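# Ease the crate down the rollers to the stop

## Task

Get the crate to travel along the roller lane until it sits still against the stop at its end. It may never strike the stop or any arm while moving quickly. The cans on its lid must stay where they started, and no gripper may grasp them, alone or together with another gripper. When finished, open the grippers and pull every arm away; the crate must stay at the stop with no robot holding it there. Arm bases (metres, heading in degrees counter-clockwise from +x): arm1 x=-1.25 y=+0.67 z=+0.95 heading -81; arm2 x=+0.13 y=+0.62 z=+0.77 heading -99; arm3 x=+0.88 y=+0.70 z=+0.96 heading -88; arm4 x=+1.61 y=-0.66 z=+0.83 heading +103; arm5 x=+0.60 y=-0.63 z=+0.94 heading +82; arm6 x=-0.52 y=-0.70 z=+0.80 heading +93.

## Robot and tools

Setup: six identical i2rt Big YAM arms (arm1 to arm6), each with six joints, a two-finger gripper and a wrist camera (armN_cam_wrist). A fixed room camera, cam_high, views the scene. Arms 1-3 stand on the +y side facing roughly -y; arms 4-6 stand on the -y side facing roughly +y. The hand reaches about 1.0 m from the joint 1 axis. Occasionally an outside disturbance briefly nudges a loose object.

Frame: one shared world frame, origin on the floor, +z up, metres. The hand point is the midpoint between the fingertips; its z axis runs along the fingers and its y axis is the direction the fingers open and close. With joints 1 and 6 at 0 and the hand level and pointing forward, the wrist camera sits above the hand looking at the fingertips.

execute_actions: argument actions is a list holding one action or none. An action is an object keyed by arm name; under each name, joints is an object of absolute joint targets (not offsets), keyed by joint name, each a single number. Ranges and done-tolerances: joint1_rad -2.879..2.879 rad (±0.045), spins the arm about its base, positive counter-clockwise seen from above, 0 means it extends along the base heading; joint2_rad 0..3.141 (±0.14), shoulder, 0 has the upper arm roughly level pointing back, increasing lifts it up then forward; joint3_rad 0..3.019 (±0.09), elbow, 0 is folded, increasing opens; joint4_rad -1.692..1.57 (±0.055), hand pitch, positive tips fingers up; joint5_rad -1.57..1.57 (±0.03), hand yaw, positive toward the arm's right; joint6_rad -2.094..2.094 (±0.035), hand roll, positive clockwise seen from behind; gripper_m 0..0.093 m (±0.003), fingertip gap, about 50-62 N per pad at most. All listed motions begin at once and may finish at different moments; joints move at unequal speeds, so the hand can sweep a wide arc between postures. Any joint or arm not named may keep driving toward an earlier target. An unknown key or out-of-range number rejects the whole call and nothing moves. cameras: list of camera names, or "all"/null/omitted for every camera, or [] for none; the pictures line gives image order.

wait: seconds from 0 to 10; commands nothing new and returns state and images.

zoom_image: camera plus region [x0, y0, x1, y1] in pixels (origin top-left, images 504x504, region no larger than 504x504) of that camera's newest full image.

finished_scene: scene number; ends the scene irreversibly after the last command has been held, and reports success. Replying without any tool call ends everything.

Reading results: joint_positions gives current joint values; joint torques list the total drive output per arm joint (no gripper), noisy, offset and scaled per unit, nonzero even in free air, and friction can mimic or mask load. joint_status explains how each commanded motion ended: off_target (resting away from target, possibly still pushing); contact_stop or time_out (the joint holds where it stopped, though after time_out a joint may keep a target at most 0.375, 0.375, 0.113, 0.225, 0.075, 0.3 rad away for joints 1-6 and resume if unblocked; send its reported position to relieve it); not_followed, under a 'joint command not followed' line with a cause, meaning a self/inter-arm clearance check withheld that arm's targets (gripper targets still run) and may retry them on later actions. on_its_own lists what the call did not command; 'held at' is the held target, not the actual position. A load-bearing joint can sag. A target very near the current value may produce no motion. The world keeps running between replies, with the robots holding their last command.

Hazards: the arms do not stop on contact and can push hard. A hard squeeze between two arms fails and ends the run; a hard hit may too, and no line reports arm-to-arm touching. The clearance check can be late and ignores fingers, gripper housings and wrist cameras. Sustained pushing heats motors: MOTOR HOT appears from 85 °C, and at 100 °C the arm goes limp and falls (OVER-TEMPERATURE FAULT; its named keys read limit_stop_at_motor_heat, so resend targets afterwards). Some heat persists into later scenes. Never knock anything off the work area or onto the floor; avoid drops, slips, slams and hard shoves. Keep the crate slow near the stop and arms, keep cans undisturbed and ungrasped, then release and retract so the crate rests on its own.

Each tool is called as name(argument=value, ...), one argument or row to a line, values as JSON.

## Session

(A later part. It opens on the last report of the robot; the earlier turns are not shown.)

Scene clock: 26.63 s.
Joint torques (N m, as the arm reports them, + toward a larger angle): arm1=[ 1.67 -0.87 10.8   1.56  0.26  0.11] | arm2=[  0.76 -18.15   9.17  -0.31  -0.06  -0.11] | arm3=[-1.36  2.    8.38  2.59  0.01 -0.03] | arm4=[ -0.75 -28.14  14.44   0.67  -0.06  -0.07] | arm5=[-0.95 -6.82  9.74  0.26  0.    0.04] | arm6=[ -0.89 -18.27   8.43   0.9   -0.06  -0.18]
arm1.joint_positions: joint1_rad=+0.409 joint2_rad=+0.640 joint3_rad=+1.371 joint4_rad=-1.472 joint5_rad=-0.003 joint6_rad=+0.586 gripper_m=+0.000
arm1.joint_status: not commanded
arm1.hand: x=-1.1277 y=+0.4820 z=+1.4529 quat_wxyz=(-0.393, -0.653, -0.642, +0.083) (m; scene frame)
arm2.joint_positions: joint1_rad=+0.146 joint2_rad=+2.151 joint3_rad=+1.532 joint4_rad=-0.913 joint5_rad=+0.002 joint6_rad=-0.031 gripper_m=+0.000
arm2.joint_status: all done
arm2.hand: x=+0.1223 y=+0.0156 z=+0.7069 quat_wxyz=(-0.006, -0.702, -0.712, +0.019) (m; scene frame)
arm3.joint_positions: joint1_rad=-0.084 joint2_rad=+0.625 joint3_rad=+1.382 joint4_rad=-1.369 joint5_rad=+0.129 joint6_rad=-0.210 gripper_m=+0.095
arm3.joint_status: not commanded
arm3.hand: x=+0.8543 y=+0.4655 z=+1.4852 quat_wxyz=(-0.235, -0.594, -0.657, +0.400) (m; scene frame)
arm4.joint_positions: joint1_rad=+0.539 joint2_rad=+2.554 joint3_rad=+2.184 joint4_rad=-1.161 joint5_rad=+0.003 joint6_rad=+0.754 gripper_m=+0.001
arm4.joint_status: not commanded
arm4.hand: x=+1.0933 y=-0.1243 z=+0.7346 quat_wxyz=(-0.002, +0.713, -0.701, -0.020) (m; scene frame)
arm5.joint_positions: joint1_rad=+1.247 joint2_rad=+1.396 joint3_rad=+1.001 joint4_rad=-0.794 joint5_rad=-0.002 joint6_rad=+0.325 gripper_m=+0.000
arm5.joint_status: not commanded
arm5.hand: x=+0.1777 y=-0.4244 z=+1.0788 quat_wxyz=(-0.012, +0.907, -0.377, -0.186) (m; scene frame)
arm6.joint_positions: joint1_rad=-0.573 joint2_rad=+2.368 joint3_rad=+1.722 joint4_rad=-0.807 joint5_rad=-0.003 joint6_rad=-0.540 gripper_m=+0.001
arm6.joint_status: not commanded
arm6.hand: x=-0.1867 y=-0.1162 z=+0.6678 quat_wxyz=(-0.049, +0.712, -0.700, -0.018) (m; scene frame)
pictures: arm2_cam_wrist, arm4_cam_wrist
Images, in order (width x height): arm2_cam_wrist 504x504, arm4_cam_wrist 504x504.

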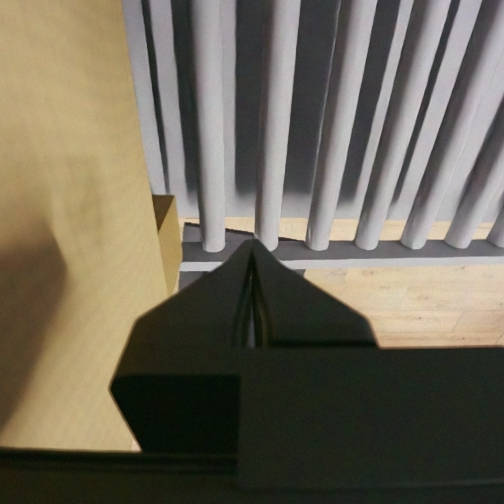

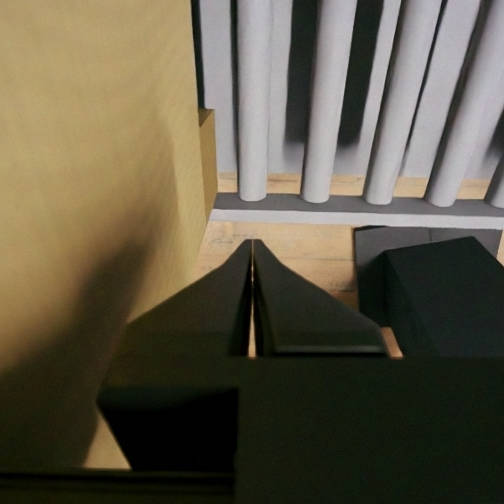

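execute_actions(
  actions=[
    {"arm4":{"joints":{"joint1_rad":-0.6,"joint2_rad":1.2,"joint3_rad":1.3}},"arm3":{"joints":{"joint1_rad":0.42,"joint2_rad":2.65,"joint3_rad":1.86,"joint4_rad":-0.7,"joint5_rad":0,"joint6_rad":0.3,"gripper_m":0}},"arm2":{"joints":{"joint1_rad":0.18}},"arm1":{"joints":{"joint2_rad":2.62,"joint3_rad":1.72,"joint4_rad":-0.45}}},
  ],
  cameras=[],
)

execute_actions(
  actions=[
    {"arm3":{"joints":{"joint1_rad":0.28}}},
  ],
  cameras=[],
)

execute_actions(
  actions=[
    {"arm3":{"joints":{"joint1_rad":0.17,"joint6_rad":0.22}},"arm2":{"joints":{"joint1_rad":0.14}}},
  ],
  cameras=[],
)

execute_actions(
  actions=[
    {"arm3":{"joints":{"joint1_rad":0.06,"joint6_rad":0.1}},"arm2":{"joints":{"joint1_rad":0.02,"joint6_rad":-0.16}}},
  ],
  cameras=["cam_high","arm3_cam_wrist"],
)

Scene clock: 31.03 s.
Joint torques (N m, as the arm reports them, + toward a larger angle): arm1=[  1.59 -29.28   7.46   1.07   0.29   0.13] | arm2=[  0.31 -18.13   9.16  -0.31  -0.05  -0.1 ] | arm3=[ -1.48 -20.96   7.06   1.24  -0.08   0.08] | arm4=[-2.26 -9.12 10.09  0.94 -0.05 -0.08] | arm5=[-0.69 -7.11  9.71  0.32  0.    0.1 ] | arm6=[ -0.89 -18.41   8.44   0.93  -0.07  -0.19]
arm1.joint_positions: joint1_rad=+0.409 joint2_rad=+2.636 joint3_rad=+1.705 joint4_rad=-0.467 joint5_rad=-0.003 joint6_rad=+0.586 gripper_m=+0.000
arm1.joint_status: all done
arm1.hand: x=-0.8983 y=+0.1190 z=+0.6571 quat_wxyz=(-0.083, -0.711, -0.698, +0.017) (m; scene frame)
arm2.joint_positions: joint1_rad=+0.182 joint2_rad=+2.151 joint3_rad=+1.532 joint4_rad=-0.913 joint5_rad=+0.002 joint6_rad=-0.031 gripper_m=+0.000
arm2.joint_status: all done
arm2.hand: x=+0.1441 y=+0.0156 z=+0.7066 quat_wxyz=(-0.006, -0.689, -0.725, +0.018) (m; scene frame)
arm3.joint_positions: joint1_rad=+0.421 joint2_rad=+2.636 joint3_rad=+1.840 joint4_rad=-0.708 joint5_rad=+0.002 joint6_rad=+0.286 gripper_m=+0.001
arm3.joint_status: all done
arm3.hand: x=+1.1812 y=+0.0969 z=+0.6909 quat_wxyz=(-0.028, -0.642, -0.766, +0.015) (m; scene frame)
arm4.joint_positions: joint1_rad=-0.595 joint2_rad=+1.194 joint3_rad=+1.307 joint4_rad=-1.148 joint5_rad=+0.003 joint6_rad=+0.755 gripper_m=+0.001
arm4.joint_status: all done
arm4.hand: x=+1.7700 y=-0.2348 z=+1.1731 quat_wxyz=(-0.148, +0.216, -0.940, -0.219) (m; scene frame)
arm5.joint_positions: joint1_rad=+1.247 joint2_rad=+1.396 joint3_rad=+1.001 joint4_rad=-0.794 joint5_rad=-0.002 joint6_rad=+0.325 gripper_m=+0.000
arm5.joint_status: not commanded
arm5.hand: x=+0.1777 y=-0.4244 z=+1.0788 quat_wxyz=(-0.012, +0.907, -0.377, -0.186) (m; scene frame)
arm6.joint_positions: joint1_rad=-0.573 joint2_rad=+2.368 joint3_rad=+1.722 joint4_rad=-0.807 joint5_rad=-0.003 joint6_rad=-0.540 gripper_m=+0.001
arm6.joint_status: not commanded
arm6.hand: x=-0.1867 y=-0.1162 z=+0.6678 quat_wxyz=(-0.049, +0.712, -0.700, -0.018) (m; scene frame)
pictures: none
No camera images: the call's "cameras" was empty. Leave "cameras" out to get every camera's image.

Scene clock: 32.10 s.
Joint torques (N m, as the arm reports them, + toward a larger angle): arm1=[  1.58 -28.46   7.58   1.15   0.28   0.13] | arm2=[  0.85 -18.15   9.09  -0.28  -0.13  -0.1 ] | arm3=[ -1.13 -21.39   6.74   1.26   0.1   -0.08] | arm4=[-1.64 -8.52 10.04  0.96 -0.04 -0.1 ] | arm5=[-0.57 -6.12  9.66  0.34  0.04  0.05] | arm6=[ -0.96 -18.33   8.45   0.9   -0.07  -0.18]
arm1.joint_positions: joint1_rad=+0.409 joint2_rad=+2.636 joint3_rad=+1.705 joint4_rad=-0.467 joint5_rad=-0.003 joint6_rad=+0.586 gripper_m=+0.000
arm1.joint_status: not commanded
arm1.hand: x=-0.8983 y=+0.1190 z=+0.6571 quat_wxyz=(-0.083, -0.711, -0.698, +0.017) (m; scene frame)
arm2.joint_positions: joint1_rad=+0.173 joint2_rad=+2.151 joint3_rad=+1.532 joint4_rad=-0.914 joint5_rad=+0.005 joint6_rad=-0.031 gripper_m=+0.000
arm2.joint_status: not commanded
arm2.hand: x=+0.1380 y=+0.0157 z=+0.7067 quat_wxyz=(-0.005, -0.692, -0.721, +0.019) (m; scene frame)
arm3.joint_positions: joint1_rad=+0.278 joint2_rad=+2.636 joint3_rad=+1.845 joint4_rad=-0.708 joint5_rad=-0.002 joint6_rad=+0.304 gripper_m=+0.001
arm3.joint_status: all done
arm3.hand: x=+1.0945 y=+0.0582 z=+0.6928 quat_wxyz=(-0.031, -0.701, -0.712, +0.017) (m; scene frame)
arm4.joint_positions: joint1_rad=-0.595 joint2_rad=+1.194 joint3_rad=+1.307 joint4_rad=-1.148 joint5_rad=+0.003 joint6_rad=+0.755 gripper_m=+0.001
arm4.joint_status: not commanded
arm4.hand: x=+1.7700 y=-0.2348 z=+1.1731 quat_wxyz=(-0.148, +0.216, -0.940, -0.219) (m; scene frame)
arm5.joint_positions: joint1_rad=+1.247 joint2_rad=+1.396 joint3_rad=+1.001 joint4_rad=-0.794 joint5_rad=-0.002 joint6_rad=+0.325 gripper_m=+0.000
arm5.joint_status: not commanded
arm5.hand: x=+0.1777 y=-0.4244 z=+1.0788 quat_wxyz=(-0.012, +0.907, -0.377, -0.186) (m; scene frame)
arm6.joint_positions: joint1_rad=-0.573 joint2_rad=+2.368 joint3_rad=+1.722 joint4_rad=-0.807 joint5_rad=-0.003 joint6_rad=-0.540 gripper_m=+0.001
arm6.joint_status: not commanded
arm6.hand: x=-0.1867 y=-0.1162 z=+0.6678 quat_wxyz=(-0.049, +0.712, -0.700, -0.018) (m; scene frame)
pictures: none
No camera images: the call's "cameras" was empty. Leave "cameras" out to get every camera's image.

Scene clock: 33.73 s.
Joint torques (N m, as the arm reports them, + toward a larger angle): arm1=[  1.6  -28.46   7.51   1.13   0.29   0.13] | arm2=[  4.81 -18.51   9.07  -0.11  -0.73   0.15] | arm3=[ -1.56 -20.96   6.74   1.26   0.09  -0.19] | arm4=[-1.7  -9.07  9.89  0.97  0.01 -0.03] | arm5=[-0.88 -6.82  9.72  0.22  0.04  0.05] | arm6=[ -0.96 -18.43   8.43   0.94  -0.07  -0.18]
arm1.joint_positions: joint1_rad=+0.409 joint2_rad=+2.636 joint3_rad=+1.705 joint4_rad=-0.467 joint5_rad=-0.003 joint6_rad=+0.586 gripper_m=+0.000
arm1.joint_status: not commanded
arm1.hand: x=-0.8983 y=+0.1190 z=+0.6571 quat_wxyz=(-0.083, -0.711, -0.698, +0.017) (m; scene frame)
arm2.joint_positions: joint1_rad=+0.068 joint2_rad=+2.154 joint3_rad=+1.533 joint4_rad=-0.916 joint5_rad=+0.022 joint6_rad=-0.057 gripper_m=+0.000
arm2.joint_status: joint1_rad off_target (ended at +0.068, target +0.140)
arm2.hand: x=+0.0720 y=+0.0194 z=+0.7064 quat_wxyz=(+0.004, -0.720, -0.693, +0.024) (m; scene frame)
arm3.joint_positions: joint1_rad=+0.172 joint2_rad=+2.636 joint3_rad=+1.845 joint4_rad=-0.708 joint5_rad=-0.002 joint6_rad=+0.235 gripper_m=+0.001
arm3.joint_status: all done
arm3.hand: x=+1.0258 y=+0.0395 z=+0.6931 quat_wxyz=(-0.030, -0.714, -0.699, +0.020) (m; scene frame)
arm4.joint_positions: joint1_rad=-0.595 joint2_rad=+1.194 joint3_rad=+1.307 joint4_rad=-1.148 joint5_rad=+0.003 joint6_rad=+0.755 gripper_m=+0.001
arm4.joint_status: not commanded
arm4.hand: x=+1.7700 y=-0.2348 z=+1.1731 quat_wxyz=(-0.148, +0.216, -0.940, -0.219) (m; scene frame)
arm5.joint_positions: joint1_rad=+1.247 joint2_rad=+1.396 joint3_rad=+1.001 joint4_rad=-0.794 joint5_rad=-0.002 joint6_rad=+0.325 gripper_m=+0.000
arm5.joint_status: not commanded
arm5.hand: x=+0.1777 y=-0.4244 z=+1.0788 quat_wxyz=(-0.012, +0.907, -0.377, -0.186) (m; scene frame)
arm6.joint_positions: joint1_rad=-0.573 joint2_rad=+2.368 joint3_rad=+1.722 joint4_rad=-0.807 joint5_rad=-0.003 joint6_rad=-0.540 gripper_m=+0.001
arm6.joint_status: not commanded
arm6.hand: x=-0.1867 y=-0.1162 z=+0.6678 quat_wxyz=(-0.049, +0.712, -0.700, -0.018) (m; scene frame)
pictures: none
No camera images: the call's "cameras" was empty. Leave "cameras" out to get every camera's image.

Scene clock: 35.87 s.
Joint torques (N m, as the arm reports them, + toward a larger angle): arm1=[  1.62 -28.62   7.51   1.15   0.28   0.14] | arm2=[  5.12 -18.59   8.55  -0.15  -0.72   0.25] | arm3=[ -0.98 -21.2    6.76   1.26   0.03  -0.19] | arm4=[-1.99 -9.09  9.95  1.02 -0.01 -0.04] | arm5=[-0.48 -6.5   9.77  0.39  0.02  0.02] | arm6=[ -0.97 -18.4    8.42   0.89  -0.06  -0.19]
arm1.joint_positions: joint1_rad=+0.409 joint2_rad=+2.636 joint3_rad=+1.705 joint4_rad=-0.467 joint5_rad=-0.003 joint6_rad=+0.586 gripper_m=+0.000
arm1.joint_status: not commanded
arm1.hand: x=-0.8983 y=+0.1190 z=+0.6571 quat_wxyz=(-0.083, -0.711, -0.698, +0.017) (m; scene frame)
arm2.joint_positions: joint1_rad=-0.054 joint2_rad=+2.156 joint3_rad=+1.543 joint4_rad=-0.916 joint5_rad=+0.022 joint6_rad=-0.185 gripper_m=+0.000
arm2.joint_status: joint1_rad off_target (ended at -0.054, target +0.020); the others done
arm2.hand: x=-0.0020 y=+0.0273 z=+0.7095 quat_wxyz=(+0.004, -0.718, -0.695, +0.028) (m; scene frame)
arm3.joint_positions: joint1_rad=+0.054 joint2_rad=+2.636 joint3_rad=+1.845 joint4_rad=-0.708 joint5_rad=-0.001 joint6_rad=+0.115 gripper_m=+0.001
arm3.joint_status: all done
arm3.hand: x=+0.9473 y=+0.0274 z=+0.6934 quat_wxyz=(-0.027, -0.714, -0.700, +0.024) (m; scene frame)
arm4.joint_positions: joint1_rad=-0.595 joint2_rad=+1.194 joint3_rad=+1.307 joint4_rad=-1.148 joint5_rad=+0.003 joint6_rad=+0.755 gripper_m=+0.001
arm4.joint_status: not commanded
arm4.hand: x=+1.7700 y=-0.2348 z=+1.1731 quat_wxyz=(-0.148, +0.216, -0.940, -0.219) (m; scene frame)
arm5.joint_positions: joint1_rad=+1.247 joint2_rad=+1.396 joint3_rad=+1.001 joint4_rad=-0.794 joint5_rad=-0.002 joint6_rad=+0.325 gripper_m=+0.000
arm5.joint_status: not commanded
arm5.hand: x=+0.1777 y=-0.4244 z=+1.0788 quat_wxyz=(-0.012, +0.907, -0.377, -0.186) (m; scene frame)
arm6.joint_positions: joint1_rad=-0.573 joint2_rad=+2.368 joint3_rad=+1.722 joint4_rad=-0.807 joint5_rad=-0.003 joint6_rad=-0.540 gripper_m=+0.001
arm6.joint_status: not commanded
arm6.hand: x=-0.1867 y=-0.1162 z=+0.6678 quat_wxyz=(-0.049, +0.712, -0.700, -0.018) (m; scene frame)
pictures: arm3_cam_wrist, cam_high
Images, in order (width x height): arm3_cam_wrist 504x504, cam_high 504x504.

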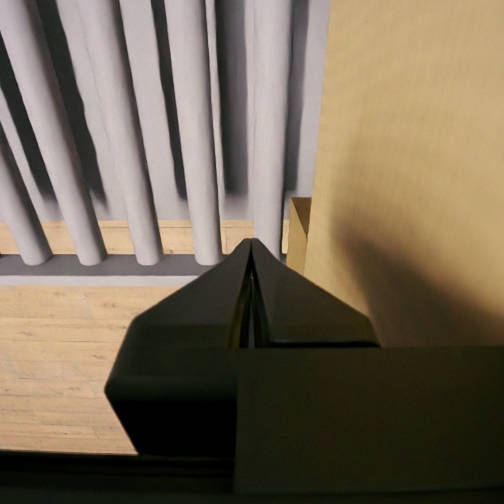

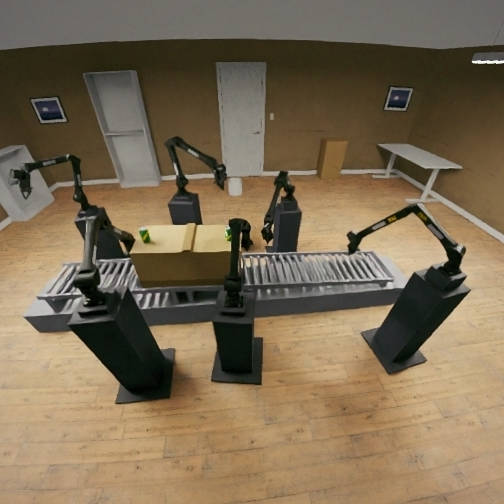

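Keep arm3 following.

execute_actions(
  actions=[
    {"arm3":{"joints":{"joint1_rad":-0.05,"joint6_rad":0}},"arm2":{"joints":{"joint1_rad":-0.11,"joint6_rad":-0.29,"joint3_rad":1.52}},"arm6":{"joints":{"joint1_rad":-0.62}}},
  ],
  cameras=[],
)

execute_actions(
  actions=[
    {"arm3":{"joints":{"joint1_rad":-0.14,"joint6_rad":-0.1}},"arm2":{"joints":{"joint1_rad":-0.22,"joint6_rad":-0.4}}},
  ],
  cameras=[],
)

execute_actions(
  actions=[
    {"arm3":{"joints":{"joint1_rad":-0.2,"joint6_rad":-0.16}},"arm2":{"joints":{"joint1_rad":-0.32}}},
  ],
  cameras=[],
)

execute_actions(
  actions=[
    {"arm3":{"joints":{"joint1_rad":-0.28,"joint6_rad":-0.24}},"arm2":{"joints":{"joint1_rad":-1.1}},"arm6":{"joints":{"joint1_rad":-0.56}}},
  ],
  cameras=[],
)

execute_actions(
  actions=[
    {"arm2":{"joints":{"joint2_rad":1.4,"joint3_rad":1.1}},"arm6":{"joints":{"joint1_rad":-0.47,"joint6_rad":-0.42}}},
  ],
  cameras=["cam_high","arm6_cam_wrist"],
)

Scene clock: 39.63 s.
Joint torques (N m, as the arm reports them, + toward a larger angle): arm1=[  1.65 -28.6    7.52   1.14   0.28   0.13] | arm2=[  5.37 -18.46   5.8   -0.52  -0.73   0.19] | arm3=[ -0.99 -21.12   6.78   1.29   0.02  -0.19] | arm4=[-1.88 -8.8  10.05  0.99 -0.02 -0.1 ] | arm5=[-0.57 -7.2   9.71  0.33  0.02  0.05] | arm6=[ -0.02 -18.42   8.46   0.9   -0.08  -0.17]
arm1.joint_positions: joint1_rad=+0.409 joint2_rad=+2.636 joint3_rad=+1.705 joint4_rad=-0.467 joint5_rad=-0.003 joint6_rad=+0.586 gripper_m=+0.000
arm1.joint_status: not commanded
arm1.hand: x=-0.8983 y=+0.1190 z=+0.6571 quat_wxyz=(-0.083, -0.711, -0.698, +0.017) (m; scene frame)
arm2.joint_positions: joint1_rad=-0.188 joint2_rad=+2.156 joint3_rad=+1.525 joint4_rad=-0.909 joint5_rad=+0.022 joint6_rad=-0.310 gripper_m=+0.000
arm2.joint_status: joint1_rad off_target (ended at -0.188, target -0.110); the others done
arm2.hand: x=-0.0782 y=+0.0570 z=+0.7050 quat_wxyz=(+0.009, -0.721, -0.692, +0.023) (m; scene frame)
arm3.joint_positions: joint1_rad=-0.056 joint2_rad=+2.636 joint3_rad=+1.845 joint4_rad=-0.708 joint5_rad=-0.001 joint6_rad=+0.014 gripper_m=+0.001
arm3.joint_status: all done
arm3.hand: x=+0.8731 y=+0.0245 z=+0.6937 quat_wxyz=(-0.024, -0.717, -0.696, +0.026) (m; scene frame)
arm4.joint_positions: joint1_rad=-0.595 joint2_rad=+1.194 joint3_rad=+1.307 joint4_rad=-1.148 joint5_rad=+0.003 joint6_rad=+0.755 gripper_m=+0.001
arm4.joint_status: not commanded
arm4.hand: x=+1.7700 y=-0.2348 z=+1.1731 quat_wxyz=(-0.148, +0.216, -0.940, -0.219) (m; scene frame)
arm5.joint_positions: joint1_rad=+1.247 joint2_rad=+1.396 joint3_rad=+1.001 joint4_rad=-0.794 joint5_rad=-0.002 joint6_rad=+0.325 gripper_m=+0.000
arm5.joint_status: not commanded
arm5.hand: x=+0.1777 y=-0.4244 z=+1.0788 quat_wxyz=(-0.012, +0.907, -0.377, -0.186) (m; scene frame)
arm6.joint_positions: joint1_rad=-0.623 joint2_rad=+2.368 joint3_rad=+1.722 joint4_rad=-0.807 joint5_rad=-0.002 joint6_rad=-0.540 gripper_m=+0.001
arm6.joint_status: all done
arm6.hand: x=-0.1576 y=-0.1339 z=+0.6675 quat_wxyz=(-0.049, +0.695, -0.717, -0.016) (m; scene frame)
pictures: none
No camera images: the call's "cameras" was empty. Leave "cameras" out to get every camera's image.

Scene clock: 41.17 s.
Joint torques (N m, as the arm reports them, + toward a larger angle): arm1=[  1.63 -28.64   7.51   1.12   0.28   0.13] | arm2=[  5.37 -18.47   5.84  -1.25  -0.74   0.06] | arm3=[ -0.97 -21.11   6.77   1.26   0.02  -0.19] | arm4=[-1.92 -9.28  9.92  1.13 -0.02 -0.06] | arm5=[-0.5  -6.91  9.78  0.49  0.04  0.06] | arm6=[ -0.13 -18.41   8.44   0.9   -0.09  -0.18]
arm1.joint_positions: joint1_rad=+0.409 joint2_rad=+2.636 joint3_rad=+1.705 joint4_rad=-0.467 joint5_rad=-0.003 joint6_rad=+0.586 gripper_m=+0.000
arm1.joint_status: not commanded
arm1.hand: x=-0.8983 y=+0.1190 z=+0.6571 quat_wxyz=(-0.083, -0.711, -0.698, +0.017) (m; scene frame)
arm2.joint_positions: joint1_rad=-0.298 joint2_rad=+2.156 joint3_rad=+1.525 joint4_rad=-0.892 joint5_rad=+0.022 joint6_rad=-0.408 gripper_m=+0.000
arm2.joint_status: joint1_rad off_target (ended at -0.298, target -0.220); the others done
arm2.hand: x=-0.1405 y=+0.0799 z=+0.7062 quat_wxyz=(+0.008, -0.725, -0.688, +0.030) (m; scene frame)
arm3.joint_positions: joint1_rad=-0.146 joint2_rad=+2.636 joint3_rad=+1.845 joint4_rad=-0.708 joint5_rad=-0.002 joint6_rad=-0.085 gripper_m=+0.001
arm3.joint_status: all done
arm3.hand: x=+0.8128 y=+0.0282 z=+0.6940 quat_wxyz=(-0.022, -0.714, -0.699, +0.029) (m; scene frame)
arm4.joint_positions: joint1_rad=-0.595 joint2_rad=+1.194 joint3_rad=+1.307 joint4_rad=-1.148 joint5_rad=+0.003 joint6_rad=+0.755 gripper_m=+0.001
arm4.joint_status: not commanded
arm4.hand: x=+1.7700 y=-0.2348 z=+1.1731 quat_wxyz=(-0.148, +0.216, -0.940, -0.219) (m; scene frame)
arm5.joint_positions: joint1_rad=+1.247 joint2_rad=+1.396 joint3_rad=+1.001 joint4_rad=-0.794 joint5_rad=-0.002 joint6_rad=+0.325 gripper_m=+0.000
arm5.joint_status: not commanded
arm5.hand: x=+0.1777 y=-0.4244 z=+1.0788 quat_wxyz=(-0.012, +0.907, -0.377, -0.186) (m; scene frame)
arm6.joint_positions: joint1_rad=-0.623 joint2_rad=+2.368 joint3_rad=+1.722 joint4_rad=-0.807 joint5_rad=-0.002 joint6_rad=-0.540 gripper_m=+0.001
arm6.joint_status: not commanded
arm6.hand: x=-0.1576 y=-0.1339 z=+0.6675 quat_wxyz=(-0.049, +0.695, -0.717, -0.016) (m; scene frame)
pictures: none
No camera images: the call's "cameras" was empty. Leave "cameras" out to get every camera's image.

Scene clock: 42.30 s.
Joint torques (N m, as the arm reports them, + toward a larger angle): arm1=[  1.65 -28.58   7.51   1.15   0.29   0.14] | arm2=[  3.21 -18.5    5.83  -0.76  -0.45   0.06] | arm3=[ -1.43 -21.2    6.81   1.25   0.04  -0.18] | arm4=[-1.61 -8.5  10.11  1.17 -0.01 -0.07] | arm5=[-0.26 -6.34  9.82  0.57  0.    0.06] | arm6=[ -1.71 -18.27   8.46   0.92  -0.13  -0.17]
arm1.joint_positions: joint1_rad=+0.409 joint2_rad=+2.636 joint3_rad=+1.705 joint4_rad=-0.467 joint5_rad=-0.003 joint6_rad=+0.586 gripper_m=+0.000
arm1.joint_status: not commanded
arm1.hand: x=-0.8983 y=+0.1190 z=+0.6571 quat_wxyz=(-0.083, -0.711, -0.698, +0.017) (m; scene frame)
arm2.joint_positions: joint1_rad=-0.364 joint2_rad=+2.156 joint3_rad=+1.525 joint4_rad=-0.904 joint5_rad=+0.013 joint6_rad=-0.408 gripper_m=+0.000
arm2.joint_status: all done
arm2.hand: x=-0.1729 y=+0.1007 z=+0.7066 quat_wxyz=(+0.007, -0.748, -0.664, +0.024) (m; scene frame)
arm3.joint_positions: joint1_rad=-0.199 joint2_rad=+2.636 joint3_rad=+1.845 joint4_rad=-0.708 joint5_rad=-0.002 joint6_rad=-0.145 gripper_m=+0.001
arm3.joint_status: all done
arm3.hand: x=+0.7776 y=+0.0328 z=+0.6941 quat_wxyz=(-0.021, -0.711, -0.702, +0.030) (m; scene frame)
arm4.joint_positions: joint1_rad=-0.595 joint2_rad=+1.194 joint3_rad=+1.307 joint4_rad=-1.148 joint5_rad=+0.003 joint6_rad=+0.755 gripper_m=+0.001
arm4.joint_status: not commanded
arm4.hand: x=+1.7700 y=-0.2348 z=+1.1731 quat_wxyz=(-0.148, +0.216, -0.940, -0.219) (m; scene frame)
arm5.joint_positions: joint1_rad=+1.247 joint2_rad=+1.396 joint3_rad=+1.001 joint4_rad=-0.794 joint5_rad=-0.002 joint6_rad=+0.325 gripper_m=+0.000
arm5.joint_status: not commanded
arm5.hand: x=+0.1777 y=-0.4244 z=+1.0788 quat_wxyz=(-0.012, +0.907, -0.377, -0.186) (m; scene frame)
arm6.joint_positions: joint1_rad=-0.604 joint2_rad=+2.368 joint3_rad=+1.722 joint4_rad=-0.807 joint5_rad=-0.001 joint6_rad=-0.540 gripper_m=+0.001
arm6.joint_status: not commanded
arm6.hand: x=-0.1685 y=-0.1270 z=+0.6676 quat_wxyz=(-0.049, +0.702, -0.711, -0.016) (m; scene frame)
pictures: none
No camera images: the call's "cameras" was empty. Leave "cameras" out to get every camera's image.

Scene clock: 44.20 s.
Joint torques (N m, as the arm reports them, + toward a larger angle): arm1=[  1.61 -28.59   7.51   1.16   0.28   0.14] | arm2=[  0.14 -18.4    5.85  -0.35  -0.07   0.04] | arm3=[ -0.99 -21.14   6.79   1.26   0.01  -0.18] | arm4=[-1.86 -8.79  9.91  0.99 -0.04 -0.07] | arm5=[-0.82 -6.45  9.79  0.41  0.04  0.1 ] | arm6=[ -7.68 -17.36   8.88   1.12   0.53  -0.45]
arm1.joint_positions: joint1_rad=+0.409 joint2_rad=+2.636 joint3_rad=+1.705 joint4_rad=-0.467 joint5_rad=-0.003 joint6_rad=+0.586 gripper_m=+0.000
arm1.joint_status: not commanded
arm1.hand: x=-0.8983 y=+0.1190 z=+0.6571 quat_wxyz=(-0.083, -0.711, -0.698, +0.017) (m; scene frame)
arm2.joint_positions: joint1_rad=-1.094 joint2_rad=+2.156 joint3_rad=+1.525 joint4_rad=-0.912 joint5_rad=+0.001 joint6_rad=-0.405 gripper_m=+0.000
arm2.joint_status: all done
arm2.hand: x=-0.4399 y=+0.4365 z=+0.7113 quat_wxyz=(+0.005, -0.936, -0.352, +0.020) (m; scene frame)
arm3.joint_positions: joint1_rad=-0.287 joint2_rad=+2.636 joint3_rad=+1.845 joint4_rad=-0.708 joint5_rad=-0.002 joint6_rad=-0.225 gripper_m=+0.001
arm3.joint_status: all done
arm3.hand: x=+0.7197 y=+0.0447 z=+0.6943 quat_wxyz=(-0.018, -0.714, -0.699, +0.032) (m; scene frame)
arm4.joint_positions: joint1_rad=-0.595 joint2_rad=+1.194 joint3_rad=+1.307 joint4_rad=-1.148 joint5_rad=+0.003 joint6_rad=+0.755 gripper_m=+0.001
arm4.joint_status: not commanded
arm4.hand: x=+1.7700 y=-0.2348 z=+1.1731 quat_wxyz=(-0.148, +0.216, -0.940, -0.219) (m; scene frame)
arm5.joint_positions: joint1_rad=+1.247 joint2_rad=+1.396 joint3_rad=+1.001 joint4_rad=-0.794 joint5_rad=-0.002 joint6_rad=+0.325 gripper_m=+0.000
arm5.joint_status: not commanded
arm5.hand: x=+0.1777 y=-0.4244 z=+1.0788 quat_wxyz=(-0.012, +0.907, -0.377, -0.186) (m; scene frame)
arm6.joint_positions: joint1_rad=-0.472 joint2_rad=+2.353 joint3_rad=+1.717 joint4_rad=-0.811 joint5_rad=-0.019 joint6_rad=-0.513 gripper_m=+0.001
arm6.joint_status: joint1_rad off_target (ended at -0.471, target -0.560)
arm6.hand: x=-0.2500 y=-0.0839 z=+0.6762 quat_wxyz=(-0.048, +0.738, -0.672, -0.031) (m; scene frame)
pictures: none
No camera images: the call's "cameras" was empty. Leave "cameras" out to get every camera's image.

Scene clock: 45.70 s.
Joint torques (N m, as the arm reports them, + toward a larger angle): arm1=[  1.64 -28.62   7.49   1.12   0.28   0.14] | arm2=[ 0.14 -8.31  7.63  0.58 -0.06  0.05] | arm3=[ -0.92 -21.21   6.78   1.26   0.01  -0.19] | arm4=[-1.27 -8.84 10.05  0.88 -0.03 -0.09] | arm5=[-0.99 -6.56  9.81  0.41  0.02  0.08] | arm6=[ -4.55 -17.49   8.91   1.13   0.25  -0.34]
arm1.joint_positions: joint1_rad=+0.409 joint2_rad=+2.636 joint3_rad=+1.705 joint4_rad=-0.467 joint5_rad=-0.003 joint6_rad=+0.586 gripper_m=+0.000
arm1.joint_status: not commanded
arm1.hand: x=-0.8983 y=+0.1190 z=+0.6571 quat_wxyz=(-0.083, -0.711, -0.698, +0.017) (m; scene frame)
arm2.joint_positions: joint1_rad=-1.094 joint2_rad=+1.386 joint3_rad=+1.102 joint4_rad=-0.918 joint5_rad=+0.001 joint6_rad=-0.406 gripper_m=+0.000
arm2.joint_status: all done
arm2.hand: x=-0.3142 y=+0.4756 z=+0.9508 quat_wxyz=(+0.013, -0.919, -0.346, +0.189) (m; scene frame)
arm3.joint_positions: joint1_rad=-0.287 joint2_rad=+2.636 joint3_rad=+1.845 joint4_rad=-0.708 joint5_rad=-0.002 joint6_rad=-0.225 gripper_m=+0.001
arm3.joint_status: not commanded
arm3.hand: x=+0.7197 y=+0.0447 z=+0.6943 quat_wxyz=(-0.018, -0.714, -0.699, +0.032) (m; scene frame)
arm4.joint_positions: joint1_rad=-0.595 joint2_rad=+1.194 joint3_rad=+1.307 joint4_rad=-1.148 joint5_rad=+0.003 joint6_rad=+0.755 gripper_m=+0.001
arm4.joint_status: not commanded
arm4.hand: x=+1.7700 y=-0.2348 z=+1.1731 quat_wxyz=(-0.148, +0.216, -0.940, -0.219) (m; scene frame)
arm5.joint_positions: joint1_rad=+1.247 joint2_rad=+1.396 joint3_rad=+1.001 joint4_rad=-0.794 joint5_rad=-0.002 joint6_rad=+0.325 gripper_m=+0.000
arm5.joint_status: not commanded
arm5.hand: x=+0.1777 y=-0.4244 z=+1.0788 quat_wxyz=(-0.012, +0.907, -0.377, -0.186) (m; scene frame)
arm6.joint_positions: joint1_rad=-0.419 joint2_rad=+2.355 joint3_rad=+1.717 joint4_rad=-0.811 joint5_rad=-0.011 joint6_rad=-0.394 gripper_m=+0.001
arm6.joint_status: joint1_rad off_target (ended at -0.420, target -0.470); the others done
arm6.hand: x=-0.2816 y=-0.0716 z=+0.6750 quat_wxyz=(-0.046, +0.715, -0.697, -0.031) (m; scene frame)
pictures: arm6_cam_wrist, cam_high
Images, in order (width x height): arm6_cam_wrist 504x504, cam_high 504x504.

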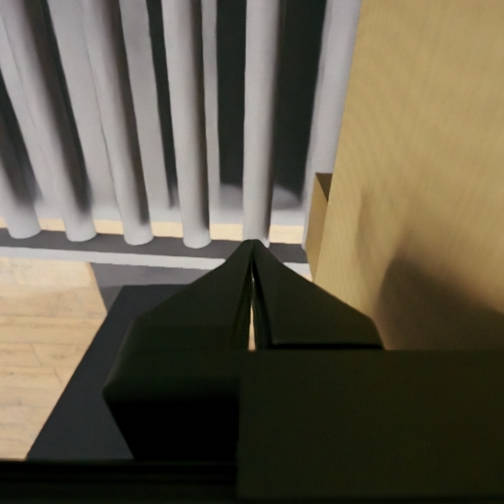

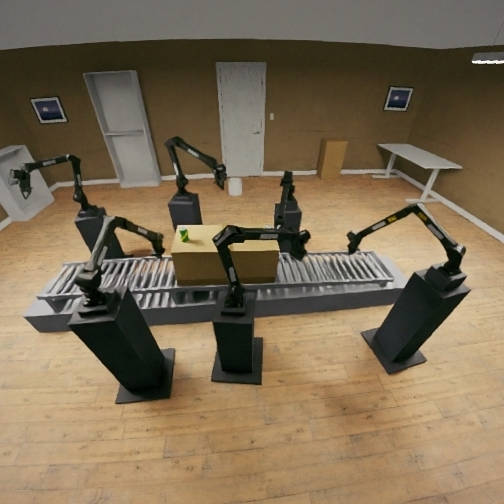

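execute_actions(
  actions=[
    {"arm3":{"joints":{"joint2_rad":1.9}},"arm6":{"joints":{"joint1_rad":-0.37,"joint6_rad":-0.32}}},
  ],
  cameras=[],
)

execute_actions(
  actions=[
    {"arm3":{"joints":{"joint2_rad":1.1}},"arm6":{"joints":{"joint1_rad":-0.27,"joint6_rad":-0.22}}},
  ],
  cameras=[],
)

execute_actions(
  actions=[
    {"arm6":{"joints":{"joint1_rad":-0.17,"joint6_rad":-0.12,"joint2_rad":2.43,"joint3_rad":1.9,"joint4_rad":-0.98}}},
  ],
  cameras=[],
)

execute_actions(
  actions=[
    {"arm6":{"joints":{"joint1_rad":-0.07,"joint6_rad":-0.02}}},
  ],
  cameras=[],
)

execute_actions(
  actions=[
    {"arm6":{"joints":{"joint1_rad":0.03,"joint6_rad":0.08}}},
  ],
  cameras=[],
)

execute_actions(
  actions=[
    {"arm6":{"joints":{"joint1_rad":0.13,"joint6_rad":0.19}}},
  ],
  cameras=[],
)

execute_actions(
  actions=[
    {"arm6":{"joints":{"joint1_rad":0.23,"joint6_rad":0.3}}},
  ],
  cameras=[],
)

execute_actions(
  actions=[
    {"arm6":{"joints":{"joint1_rad":0.33,"joint6_rad":0.4}}},
  ],
  cameras=["cam_high","arm6_cam_wrist"],
)

Scene clock: 50.30 s.
Joint torques (N m, as the arm reports them, + toward a larger angle): arm1=[  1.63 -28.68   7.5    1.12   0.29   0.14] | arm2=[ 0.16 -8.28  7.59  0.59 -0.07  0.05] | arm3=[ -0.94 -18.01   9.48   2.67   0.02  -0.17] | arm4=[-2.6  -9.03 10.13  0.91 -0.09 -0.1 ] | arm5=[-1.4  -6.81  9.74  0.26  0.03  0.05] | arm6=[ -7.53 -17.82   8.91   1.12   0.58  -0.48]
arm1.joint_positions: joint1_rad=+0.409 joint2_rad=+2.636 joint3_rad=+1.705 joint4_rad=-0.467 joint5_rad=-0.003 joint6_rad=+0.586 gripper_m=+0.000
arm1.joint_status: not commanded
arm1.hand: x=-0.8983 y=+0.1190 z=+0.6571 quat_wxyz=(-0.083, -0.711, -0.698, +0.017) (m; scene frame)
arm2.joint_positions: joint1_rad=-1.094 joint2_rad=+1.386 joint3_rad=+1.102 joint4_rad=-0.918 joint5_rad=+0.001 joint6_rad=-0.406 gripper_m=+0.000
arm2.joint_status: not commanded
arm2.hand: x=-0.3142 y=+0.4756 z=+0.9508 quat_wxyz=(+0.013, -0.919, -0.346, +0.189) (m; scene frame)
arm3.joint_positions: joint1_rad=-0.287 joint2_rad=+1.885 joint3_rad=+1.855 joint4_rad=-0.707 joint5_rad=-0.002 joint6_rad=-0.225 gripper_m=+0.001
arm3.joint_status: all done
arm3.hand: x=+0.6987 y=-0.0476 z=+1.2497 quat_wxyz=(-0.211, -0.652, -0.640, +0.346) (m; scene frame)
arm4.joint_positions: joint1_rad=-0.595 joint2_rad=+1.194 joint3_rad=+1.307 joint4_rad=-1.148 joint5_rad=+0.003 joint6_rad=+0.755 gripper_m=+0.001
arm4.joint_status: not commanded
arm4.hand: x=+1.7700 y=-0.2348 z=+1.1731 quat_wxyz=(-0.148, +0.216, -0.940, -0.219) (m; scene frame)
arm5.joint_positions: joint1_rad=+1.247 joint2_rad=+1.396 joint3_rad=+1.001 joint4_rad=-0.794 joint5_rad=-0.002 joint6_rad=+0.325 gripper_m=+0.000
arm5.joint_status: not commanded
arm5.hand: x=+0.1777 y=-0.4244 z=+1.0788 quat_wxyz=(-0.012, +0.907, -0.377, -0.186) (m; scene frame)
arm6.joint_positions: joint1_rad=-0.284 joint2_rad=+2.360 joint3_rad=+1.717 joint4_rad=-0.811 joint5_rad=-0.019 joint6_rad=-0.281 gripper_m=+0.001
arm6.joint_status: joint1_rad off_target (ended at -0.283, target -0.370); joint6_rad off_target (ended at -0.281, target -0.320)
arm6.hand: x=-0.3707 y=-0.0456 z=+0.6731 quat_wxyz=(-0.038, +0.723, -0.688, -0.040) (m; scene frame)
pictures: none
No camera images: the call's "cameras" was empty. Leave "cameras" out to get every camera's image.

Scene clock: 52.30 s.
Joint torques (N m, as the arm reports them, + toward a larger angle): arm1=[  1.56 -28.63   7.48   1.15   0.29   0.13] | arm2=[ 0.16 -8.26  7.59  0.59 -0.06  0.05] | arm3=[-0.91 -5.06  8.06  2.98  0.04 -0.16] | arm4=[-1.36 -9.74 10.19  1.08  0.   -0.14] | arm5=[-0.34 -6.76  9.74  0.43  0.02  0.07] | arm6=[ -5.99 -17.82   8.89   1.16   0.48  -0.38]
arm1.joint_positions: joint1_rad=+0.409 joint2_rad=+2.636 joint3_rad=+1.705 joint4_rad=-0.467 joint5_rad=-0.003 joint6_rad=+0.586 gripper_m=+0.000
arm1.joint_status: not commanded
arm1.hand: x=-0.8983 y=+0.1190 z=+0.6571 quat_wxyz=(-0.083, -0.711, -0.698, +0.017) (m; scene frame)
arm2.joint_positions: joint1_rad=-1.094 joint2_rad=+1.386 joint3_rad=+1.102 joint4_rad=-0.918 joint5_rad=+0.001 joint6_rad=-0.406 gripper_m=+0.000
arm2.joint_status: not commanded
arm2.hand: x=-0.3142 y=+0.4756 z=+0.9508 quat_wxyz=(+0.013, -0.919, -0.346, +0.189) (m; scene frame)
arm3.joint_positions: joint1_rad=-0.287 joint2_rad=+1.107 joint3_rad=+1.850 joint4_rad=-0.707 joint5_rad=-0.002 joint6_rad=-0.225 gripper_m=+0.001
arm3.joint_status: all done
arm3.hand: x=+0.7804 y=+0.2695 z=+1.7235 quat_wxyz=(-0.375, -0.494, -0.487, +0.615) (m; scene frame)
arm4.joint_positions: joint1_rad=-0.595 joint2_rad=+1.194 joint3_rad=+1.307 joint4_rad=-1.148 joint5_rad=+0.003 joint6_rad=+0.755 gripper_m=+0.001
arm4.joint_status: not commanded
arm4.hand: x=+1.7700 y=-0.2348 z=+1.1731 quat_wxyz=(-0.148, +0.216, -0.940, -0.219) (m; scene frame)
arm5.joint_positions: joint1_rad=+1.247 joint2_rad=+1.396 joint3_rad=+1.001 joint4_rad=-0.794 joint5_rad=-0.002 joint6_rad=+0.325 gripper_m=+0.000
arm5.joint_status: not commanded
arm5.hand: x=+0.1777 y=-0.4244 z=+1.0788 quat_wxyz=(-0.012, +0.907, -0.377, -0.186) (m; scene frame)
arm6.joint_positions: joint1_rad=-0.201 joint2_rad=+2.360 joint3_rad=+1.717 joint4_rad=-0.811 joint5_rad=-0.017 joint6_rad=-0.190 gripper_m=+0.001
arm6.joint_status: joint1_rad off_target (ended at -0.201, target -0.270); the others done
arm6.hand: x=-0.4247 y=-0.0355 z=+0.6735 quat_wxyz=(-0.035, +0.720, -0.692, -0.042) (m; scene frame)
pictures: none
No camera images: the call's "cameras" was empty. Leave "cameras" out to get every camera's image.

Scene clock: 53.83 s.
Joint torques (N m, as the arm reports them, + toward a larger angle): arm1=[  1.61 -28.7    7.5    1.18   0.29   0.13] | arm2=[ 0.15 -8.24  7.59  0.59 -0.06  0.05] | arm3=[-0.89 -5.19  8.02  2.98  0.04 -0.16] | arm4=[-1.19 -8.87  9.96  0.92 -0.02 -0.09] | arm5=[-0.66 -6.74  9.92  0.37  0.03  0.05] | arm6=[ -7.21 -18.36  10.46   0.27   0.62  -0.42]
arm1.joint_positions: joint1_rad=+0.409 joint2_rad=+2.636 joint3_rad=+1.705 joint4_rad=-0.467 joint5_rad=-0.003 joint6_rad=+0.586 gripper_m=+0.000
arm1.joint_status: not commanded
arm1.hand: x=-0.8983 y=+0.1190 z=+0.6571 quat_wxyz=(-0.083, -0.711, -0.698, +0.017) (m; scene frame)
arm2.joint_positions: joint1_rad=-1.094 joint2_rad=+1.386 joint3_rad=+1.102 joint4_rad=-0.918 joint5_rad=+0.001 joint6_rad=-0.406 gripper_m=+0.000
arm2.joint_status: not commanded
arm2.hand: x=-0.3142 y=+0.4756 z=+0.9508 quat_wxyz=(+0.013, -0.919, -0.346, +0.189) (m; scene frame)
arm3.joint_positions: joint1_rad=-0.287 joint2_rad=+1.107 joint3_rad=+1.850 joint4_rad=-0.707 joint5_rad=-0.002 joint6_rad=-0.225 gripper_m=+0.001
arm3.joint_status: not commanded
arm3.hand: x=+0.7804 y=+0.2695 z=+1.7235 quat_wxyz=(-0.375, -0.494, -0.487, +0.615) (m; scene frame)
arm4.joint_positions: joint1_rad=-0.595 joint2_rad=+1.194 joint3_rad=+1.307 joint4_rad=-1.148 joint5_rad=+0.003 joint6_rad=+0.755 gripper_m=+0.001
arm4.joint_status: not commanded
arm4.hand: x=+1.7700 y=-0.2348 z=+1.1731 quat_wxyz=(-0.148, +0.216, -0.940, -0.219) (m; scene frame)
arm5.joint_positions: joint1_rad=+1.247 joint2_rad=+1.396 joint3_rad=+1.001 joint4_rad=-0.794 joint5_rad=-0.002 joint6_rad=+0.325 gripper_m=+0.000
arm5.joint_status: not commanded
arm5.hand: x=+0.1777 y=-0.4244 z=+1.0788 quat_wxyz=(-0.012, +0.907, -0.377, -0.186) (m; scene frame)
arm6.joint_positions: joint1_rad=-0.084 joint2_rad=+2.437 joint3_rad=+1.849 joint4_rad=-0.978 joint5_rad=-0.020 joint6_rad=-0.086 gripper_m=+0.001
arm6.joint_status: joint1_rad off_target (ended at -0.084, target -0.170); the others done
arm6.hand: x=-0.5036 y=-0.0279 z=+0.6654 quat_wxyz=(+0.013, +0.726, -0.688, -0.011) (m; scene frame)
pictures: none
No camera images: the call's "cameras" was empty. Leave "cameras" out to get every camera's image.

Scene clock: 55.37 s.
Joint torques (N m, as the arm reports them, + toward a larger angle): arm1=[  1.64 -28.55   7.51   1.13   0.29   0.14] | arm2=[ 0.17 -8.26  7.59  0.59 -0.06  0.05] | arm3=[-0.82 -5.21  8.02  3.    0.04 -0.16] | arm4=[-1.47 -8.58  9.99  1.15 -0.05 -0.08] | arm5=[-0.28 -6.58  9.67  0.23  0.06  0.01] | arm6=[ -6.66 -18.47  10.29   0.29   0.62  -0.22]
arm1.joint_positions: joint1_rad=+0.409 joint2_rad=+2.636 joint3_rad=+1.705 joint4_rad=-0.467 joint5_rad=-0.003 joint6_rad=+0.586 gripper_m=+0.000
arm1.joint_status: not commanded
arm1.hand: x=-0.8983 y=+0.1190 z=+0.6571 quat_wxyz=(-0.083, -0.711, -0.698, +0.017) (m; scene frame)
arm2.joint_positions: joint1_rad=-1.094 joint2_rad=+1.386 joint3_rad=+1.102 joint4_rad=-0.918 joint5_rad=+0.001 joint6_rad=-0.406 gripper_m=+0.000
arm2.joint_status: not commanded
arm2.hand: x=-0.3142 y=+0.4756 z=+0.9508 quat_wxyz=(+0.013, -0.919, -0.346, +0.189) (m; scene frame)
arm3.joint_positions: joint1_rad=-0.287 joint2_rad=+1.107 joint3_rad=+1.850 joint4_rad=-0.707 joint5_rad=-0.002 joint6_rad=-0.225 gripper_m=+0.001
arm3.joint_status: not commanded
arm3.hand: x=+0.7804 y=+0.2695 z=+1.7235 quat_wxyz=(-0.375, -0.494, -0.487, +0.615) (m; scene frame)
arm4.joint_positions: joint1_rad=-0.595 joint2_rad=+1.194 joint3_rad=+1.307 joint4_rad=-1.148 joint5_rad=+0.003 joint6_rad=+0.755 gripper_m=+0.001
arm4.joint_status: not commanded
arm4.hand: x=+1.7700 y=-0.2348 z=+1.1731 quat_wxyz=(-0.148, +0.216, -0.940, -0.219) (m; scene frame)
arm5.joint_positions: joint1_rad=+1.247 joint2_rad=+1.396 joint3_rad=+1.001 joint4_rad=-0.794 joint5_rad=-0.002 joint6_rad=+0.325 gripper_m=+0.000
arm5.joint_status: not commanded
arm5.hand: x=+0.1777 y=-0.4244 z=+1.0788 quat_wxyz=(-0.012, +0.907, -0.377, -0.186) (m; scene frame)
arm6.joint_positions: joint1_rad=+0.009 joint2_rad=+2.440 joint3_rad=+1.852 joint4_rad=-0.978 joint5_rad=-0.020 joint6_rad=-0.006 gripper_m=+0.001
arm6.joint_status: joint1_rad off_target (ended at +0.008, target -0.070); the others done
arm6.hand: x=-0.5663 y=-0.0288 z=+0.6650 quat_wxyz=(+0.014, +0.730, -0.683, -0.011) (m; scene frame)
pictures: none
No camera images: the call's "cameras" was empty. Leave "cameras" out to get every camera's image.

Scene clock: 56.90 s.
Joint torques (N m, as the arm reports them, + toward a larger angle): arm1=[  1.64 -28.58   7.48   1.15   0.28   0.14] | arm2=[ 0.15 -8.25  7.6   0.59 -0.06  0.05] | arm3=[-0.93 -5.17  8.03  2.99  0.04 -0.17] | arm4=[-1.91 -8.64 10.02  0.92 -0.01 -0.04] | arm5=[-0.71 -6.35  9.65  0.25  0.03  0.04] | arm6=[ -6.92 -18.55   9.72   0.29   0.67  -0.11]
arm1.joint_positions: joint1_rad=+0.409 joint2_rad=+2.636 joint3_rad=+1.705 joint4_rad=-0.467 joint5_rad=-0.003 joint6_rad=+0.586 gripper_m=+0.000
arm1.joint_status: not commanded
arm1.hand: x=-0.8983 y=+0.1190 z=+0.6571 quat_wxyz=(-0.083, -0.711, -0.698, +0.017) (m; scene frame)
arm2.joint_positions: joint1_rad=-1.094 joint2_rad=+1.386 joint3_rad=+1.102 joint4_rad=-0.918 joint5_rad=+0.001 joint6_rad=-0.406 gripper_m=+0.000
arm2.joint_status: not commanded
arm2.hand: x=-0.3142 y=+0.4756 z=+0.9508 quat_wxyz=(+0.013, -0.919, -0.346, +0.189) (m; scene frame)
arm3.joint_positions: joint1_rad=-0.287 joint2_rad=+1.107 joint3_rad=+1.850 joint4_rad=-0.707 joint5_rad=-0.002 joint6_rad=-0.225 gripper_m=+0.001
arm3.joint_status: not commanded
arm3.hand: x=+0.7804 y=+0.2695 z=+1.7235 quat_wxyz=(-0.375, -0.494, -0.487, +0.615) (m; scene frame)
arm4.joint_positions: joint1_rad=-0.595 joint2_rad=+1.194 joint3_rad=+1.307 joint4_rad=-1.148 joint5_rad=+0.003 joint6_rad=+0.755 gripper_m=+0.001
arm4.joint_status: not commanded
arm4.hand: x=+1.7700 y=-0.2348 z=+1.1731 quat_wxyz=(-0.148, +0.216, -0.940, -0.219) (m; scene frame)
arm5.joint_positions: joint1_rad=+1.247 joint2_rad=+1.396 joint3_rad=+1.001 joint4_rad=-0.794 joint5_rad=-0.002 joint6_rad=+0.325 gripper_m=+0.000
arm5.joint_status: not commanded
arm5.hand: x=+0.1777 y=-0.4244 z=+1.0788 quat_wxyz=(-0.012, +0.907, -0.377, -0.186) (m; scene frame)
arm6.joint_positions: joint1_rad=+0.112 joint2_rad=+2.440 joint3_rad=+1.859 joint4_rad=-0.978 joint5_rad=-0.021 joint6_rad=+0.083 gripper_m=+0.001
arm6.joint_status: joint1_rad off_target (ended at +0.112, target +0.030); the others done
arm6.hand: x=-0.6359 y=-0.0334 z=+0.6684 quat_wxyz=(+0.012, +0.735, -0.678, -0.014) (m; scene frame)
pictures: none
No camera images: the call's "cameras" was empty. Leave "cameras" out to get every camera's image.

Scene clock: 58.40 s.
Joint torques (N m, as the arm reports them, + toward a larger angle): arm1=[  1.65 -28.52   7.49   1.14   0.28   0.13] | arm2=[ 0.13 -8.24  7.59  0.59 -0.07  0.05] | arm3=[-0.91 -5.28  8.02  2.97  0.03 -0.16] | arm4=[-2.2  -9.1  10.11  1.04 -0.04 -0.06] | arm5=[-1.09 -6.12  9.92  0.16  0.01  0.1 ] | arm6=[ -6.37 -18.75   9.13   0.2    0.6   -0.1 ]
arm1.joint_positions: joint1_rad=+0.409 joint2_rad=+2.636 joint3_rad=+1.705 joint4_rad=-0.467 joint5_rad=-0.003 joint6_rad=+0.586 gripper_m=+0.000
arm1.joint_status: not commanded
arm1.hand: x=-0.8983 y=+0.1190 z=+0.6571 quat_wxyz=(-0.083, -0.711, -0.698, +0.017) (m; scene frame)
arm2.joint_positions: joint1_rad=-1.094 joint2_rad=+1.386 joint3_rad=+1.102 joint4_rad=-0.918 joint5_rad=+0.001 joint6_rad=-0.406 gripper_m=+0.000
arm2.joint_status: not commanded
arm2.hand: x=-0.3142 y=+0.4756 z=+0.9508 quat_wxyz=(+0.013, -0.919, -0.346, +0.189) (m; scene frame)
arm3.joint_positions: joint1_rad=-0.287 joint2_rad=+1.107 joint3_rad=+1.850 joint4_rad=-0.707 joint5_rad=-0.002 joint6_rad=-0.225 gripper_m=+0.001
arm3.joint_status: not commanded
arm3.hand: x=+0.7804 y=+0.2695 z=+1.7235 quat_wxyz=(-0.375, -0.494, -0.487, +0.615) (m; scene frame)
arm4.joint_positions: joint1_rad=-0.595 joint2_rad=+1.194 joint3_rad=+1.307 joint4_rad=-1.148 joint5_rad=+0.003 joint6_rad=+0.755 gripper_m=+0.001
arm4.joint_status: not commanded
arm4.hand: x=+1.7700 y=-0.2348 z=+1.1731 quat_wxyz=(-0.148, +0.216, -0.940, -0.219) (m; scene frame)
arm5.joint_positions: joint1_rad=+1.247 joint2_rad=+1.396 joint3_rad=+1.001 joint4_rad=-0.794 joint5_rad=-0.002 joint6_rad=+0.325 gripper_m=+0.000
arm5.joint_status: not commanded
arm5.hand: x=+0.1777 y=-0.4244 z=+1.0788 quat_wxyz=(-0.012, +0.907, -0.377, -0.186) (m; scene frame)
arm6.joint_positions: joint1_rad=+0.206 joint2_rad=+2.440 joint3_rad=+1.867 joint4_rad=-0.975 joint5_rad=-0.019 joint6_rad=+0.192 gripper_m=+0.001
arm6.joint_status: joint1_rad off_target (ended at +0.206, target +0.130); the others done
arm6.hand: x=-0.6989 y=-0.0427 z=+0.6720 quat_wxyz=(+0.010, +0.730, -0.683, -0.017) (m; scene frame)
pictures: none
No camera images: the call's "cameras" was empty. Leave "cameras" out to get every camera's image.

Scene clock: 59.87 s.
Joint torques (N m, as the arm reports them, + toward a larger angle): arm1=[  1.59 -28.57   7.5    1.15   0.28   0.14] | arm2=[ 0.15 -8.25  7.59  0.59 -0.06  0.05] | arm3=[-0.88 -5.17  8.01  2.98  0.03 -0.16] | arm4=[-1.83 -8.34 10.04  1.1  -0.06 -0.1 ] | arm5=[-0.27 -6.9   9.73  0.33  0.04  0.04] | arm6=[ -6.41 -18.71   8.5    0.     0.56  -0.09]
arm1.joint_positions: joint1_rad=+0.409 joint2_rad=+2.636 joint3_rad=+1.705 joint4_rad=-0.467 joint5_rad=-0.003 joint6_rad=+0.586 gripper_m=+0.000
arm1.joint_status: not commanded
arm1.hand: x=-0.8983 y=+0.1190 z=+0.6571 quat_wxyz=(-0.083, -0.711, -0.698, +0.017) (m; scene frame)
arm2.joint_positions: joint1_rad=-1.094 joint2_rad=+1.386 joint3_rad=+1.102 joint4_rad=-0.918 joint5_rad=+0.001 joint6_rad=-0.406 gripper_m=+0.000
arm2.joint_status: not commanded
arm2.hand: x=-0.3142 y=+0.4756 z=+0.9508 quat_wxyz=(+0.013, -0.919, -0.346, +0.189) (m; scene frame)
arm3.joint_positions: joint1_rad=-0.287 joint2_rad=+1.107 joint3_rad=+1.850 joint4_rad=-0.707 joint5_rad=-0.002 joint6_rad=-0.225 gripper_m=+0.001
arm3.joint_status: not commanded
arm3.hand: x=+0.7804 y=+0.2695 z=+1.7235 quat_wxyz=(-0.375, -0.494, -0.487, +0.615) (m; scene frame)
arm4.joint_positions: joint1_rad=-0.595 joint2_rad=+1.194 joint3_rad=+1.307 joint4_rad=-1.148 joint5_rad=+0.003 joint6_rad=+0.755 gripper_m=+0.001
arm4.joint_status: not commanded
arm4.hand: x=+1.7700 y=-0.2348 z=+1.1731 quat_wxyz=(-0.148, +0.216, -0.940, -0.219) (m; scene frame)
arm5.joint_positions: joint1_rad=+1.247 joint2_rad=+1.396 joint3_rad=+1.001 joint4_rad=-0.794 joint5_rad=-0.002 joint6_rad=+0.325 gripper_m=+0.000
arm5.joint_status: not commanded
arm5.hand: x=+0.1777 y=-0.4244 z=+1.0788 quat_wxyz=(-0.012, +0.907, -0.377, -0.186) (m; scene frame)
arm6.joint_positions: joint1_rad=+0.305 joint2_rad=+2.440 joint3_rad=+1.876 joint4_rad=-0.971 joint5_rad=-0.018 joint6_rad=+0.301 gripper_m=+0.001
arm6.joint_status: joint1_rad off_target (ended at +0.304, target +0.230); the others done
arm6.hand: x=-0.7645 y=-0.0585 z=+0.6760 quat_wxyz=(+0.008, +0.726, -0.687, -0.022) (m; scene frame)
pictures: none
No camera images: the call's "cameras" was empty. Leave "cameras" out to get every camera's image.

Scene clock: 61.30 s.
Joint torques (N m, as the arm reports them, + toward a larger angle): arm1=[  1.68 -28.59   7.51   1.12   0.29   0.14] | arm2=[ 0.18 -8.25  7.59  0.59 -0.06  0.05] | arm3=[-0.9  -5.32  8.03  2.98  0.04 -0.16] | arm4=[-1.69 -9.15 10.05  1.06  0.   -0.07] | arm5=[-1.09 -6.57  9.58  0.35  0.02  0.02] | arm6=[ -5.91 -18.83   7.98  -0.16   0.5   -0.08]
arm1.joint_positions: joint1_rad=+0.409 joint2_rad=+2.636 joint3_rad=+1.705 joint4_rad=-0.467 joint5_rad=-0.003 joint6_rad=+0.586 gripper_m=+0.000
arm1.joint_status: not commanded
arm1.hand: x=-0.8983 y=+0.1190 z=+0.6571 quat_wxyz=(-0.083, -0.711, -0.698, +0.017) (m; scene frame)
arm2.joint_positions: joint1_rad=-1.094 joint2_rad=+1.386 joint3_rad=+1.102 joint4_rad=-0.918 joint5_rad=+0.001 joint6_rad=-0.406 gripper_m=+0.000
arm2.joint_status: not commanded
arm2.hand: x=-0.3142 y=+0.4756 z=+0.9508 quat_wxyz=(+0.013, -0.919, -0.346, +0.189) (m; scene frame)
arm3.joint_positions: joint1_rad=-0.287 joint2_rad=+1.107 joint3_rad=+1.850 joint4_rad=-0.707 joint5_rad=-0.002 joint6_rad=-0.225 gripper_m=+0.001
arm3.joint_status: not commanded
arm3.hand: x=+0.7804 y=+0.2695 z=+1.7235 quat_wxyz=(-0.375, -0.494, -0.487, +0.615) (m; scene frame)
arm4.joint_positions: joint1_rad=-0.595 joint2_rad=+1.194 joint3_rad=+1.307 joint4_rad=-1.148 joint5_rad=+0.003 joint6_rad=+0.755 gripper_m=+0.001
arm4.joint_status: not commanded
arm4.hand: x=+1.7700 y=-0.2348 z=+1.1731 quat_wxyz=(-0.148, +0.216, -0.940, -0.219) (m; scene frame)
arm5.joint_positions: joint1_rad=+1.247 joint2_rad=+1.396 joint3_rad=+1.001 joint4_rad=-0.794 joint5_rad=-0.002 joint6_rad=+0.325 gripper_m=+0.000
arm5.joint_status: not commanded
arm5.hand: x=+0.1777 y=-0.4244 z=+1.0788 quat_wxyz=(-0.012, +0.907, -0.377, -0.186) (m; scene frame)
arm6.joint_positions: joint1_rad=+0.399 joint2_rad=+2.440 joint3_rad=+1.883 joint4_rad=-0.967 joint5_rad=-0.016 joint6_rad=+0.400 gripper_m=+0.001
arm6.joint_status: joint1_rad off_target (ended at +0.399, target +0.330); the others done
arm6.hand: x=-0.8253 y=-0.0802 z=+0.6794 quat_wxyz=(+0.007, +0.725, -0.689, -0.027) (m; scene frame)
pictures: arm6_cam_wrist, cam_high
Images, in order (width x height): arm6_cam_wrist 504x504, cam_high 504x504.

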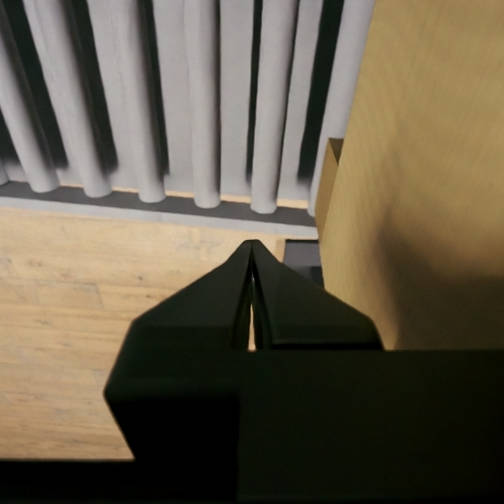

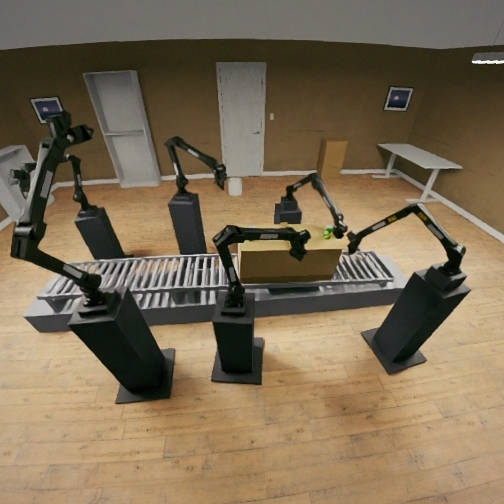

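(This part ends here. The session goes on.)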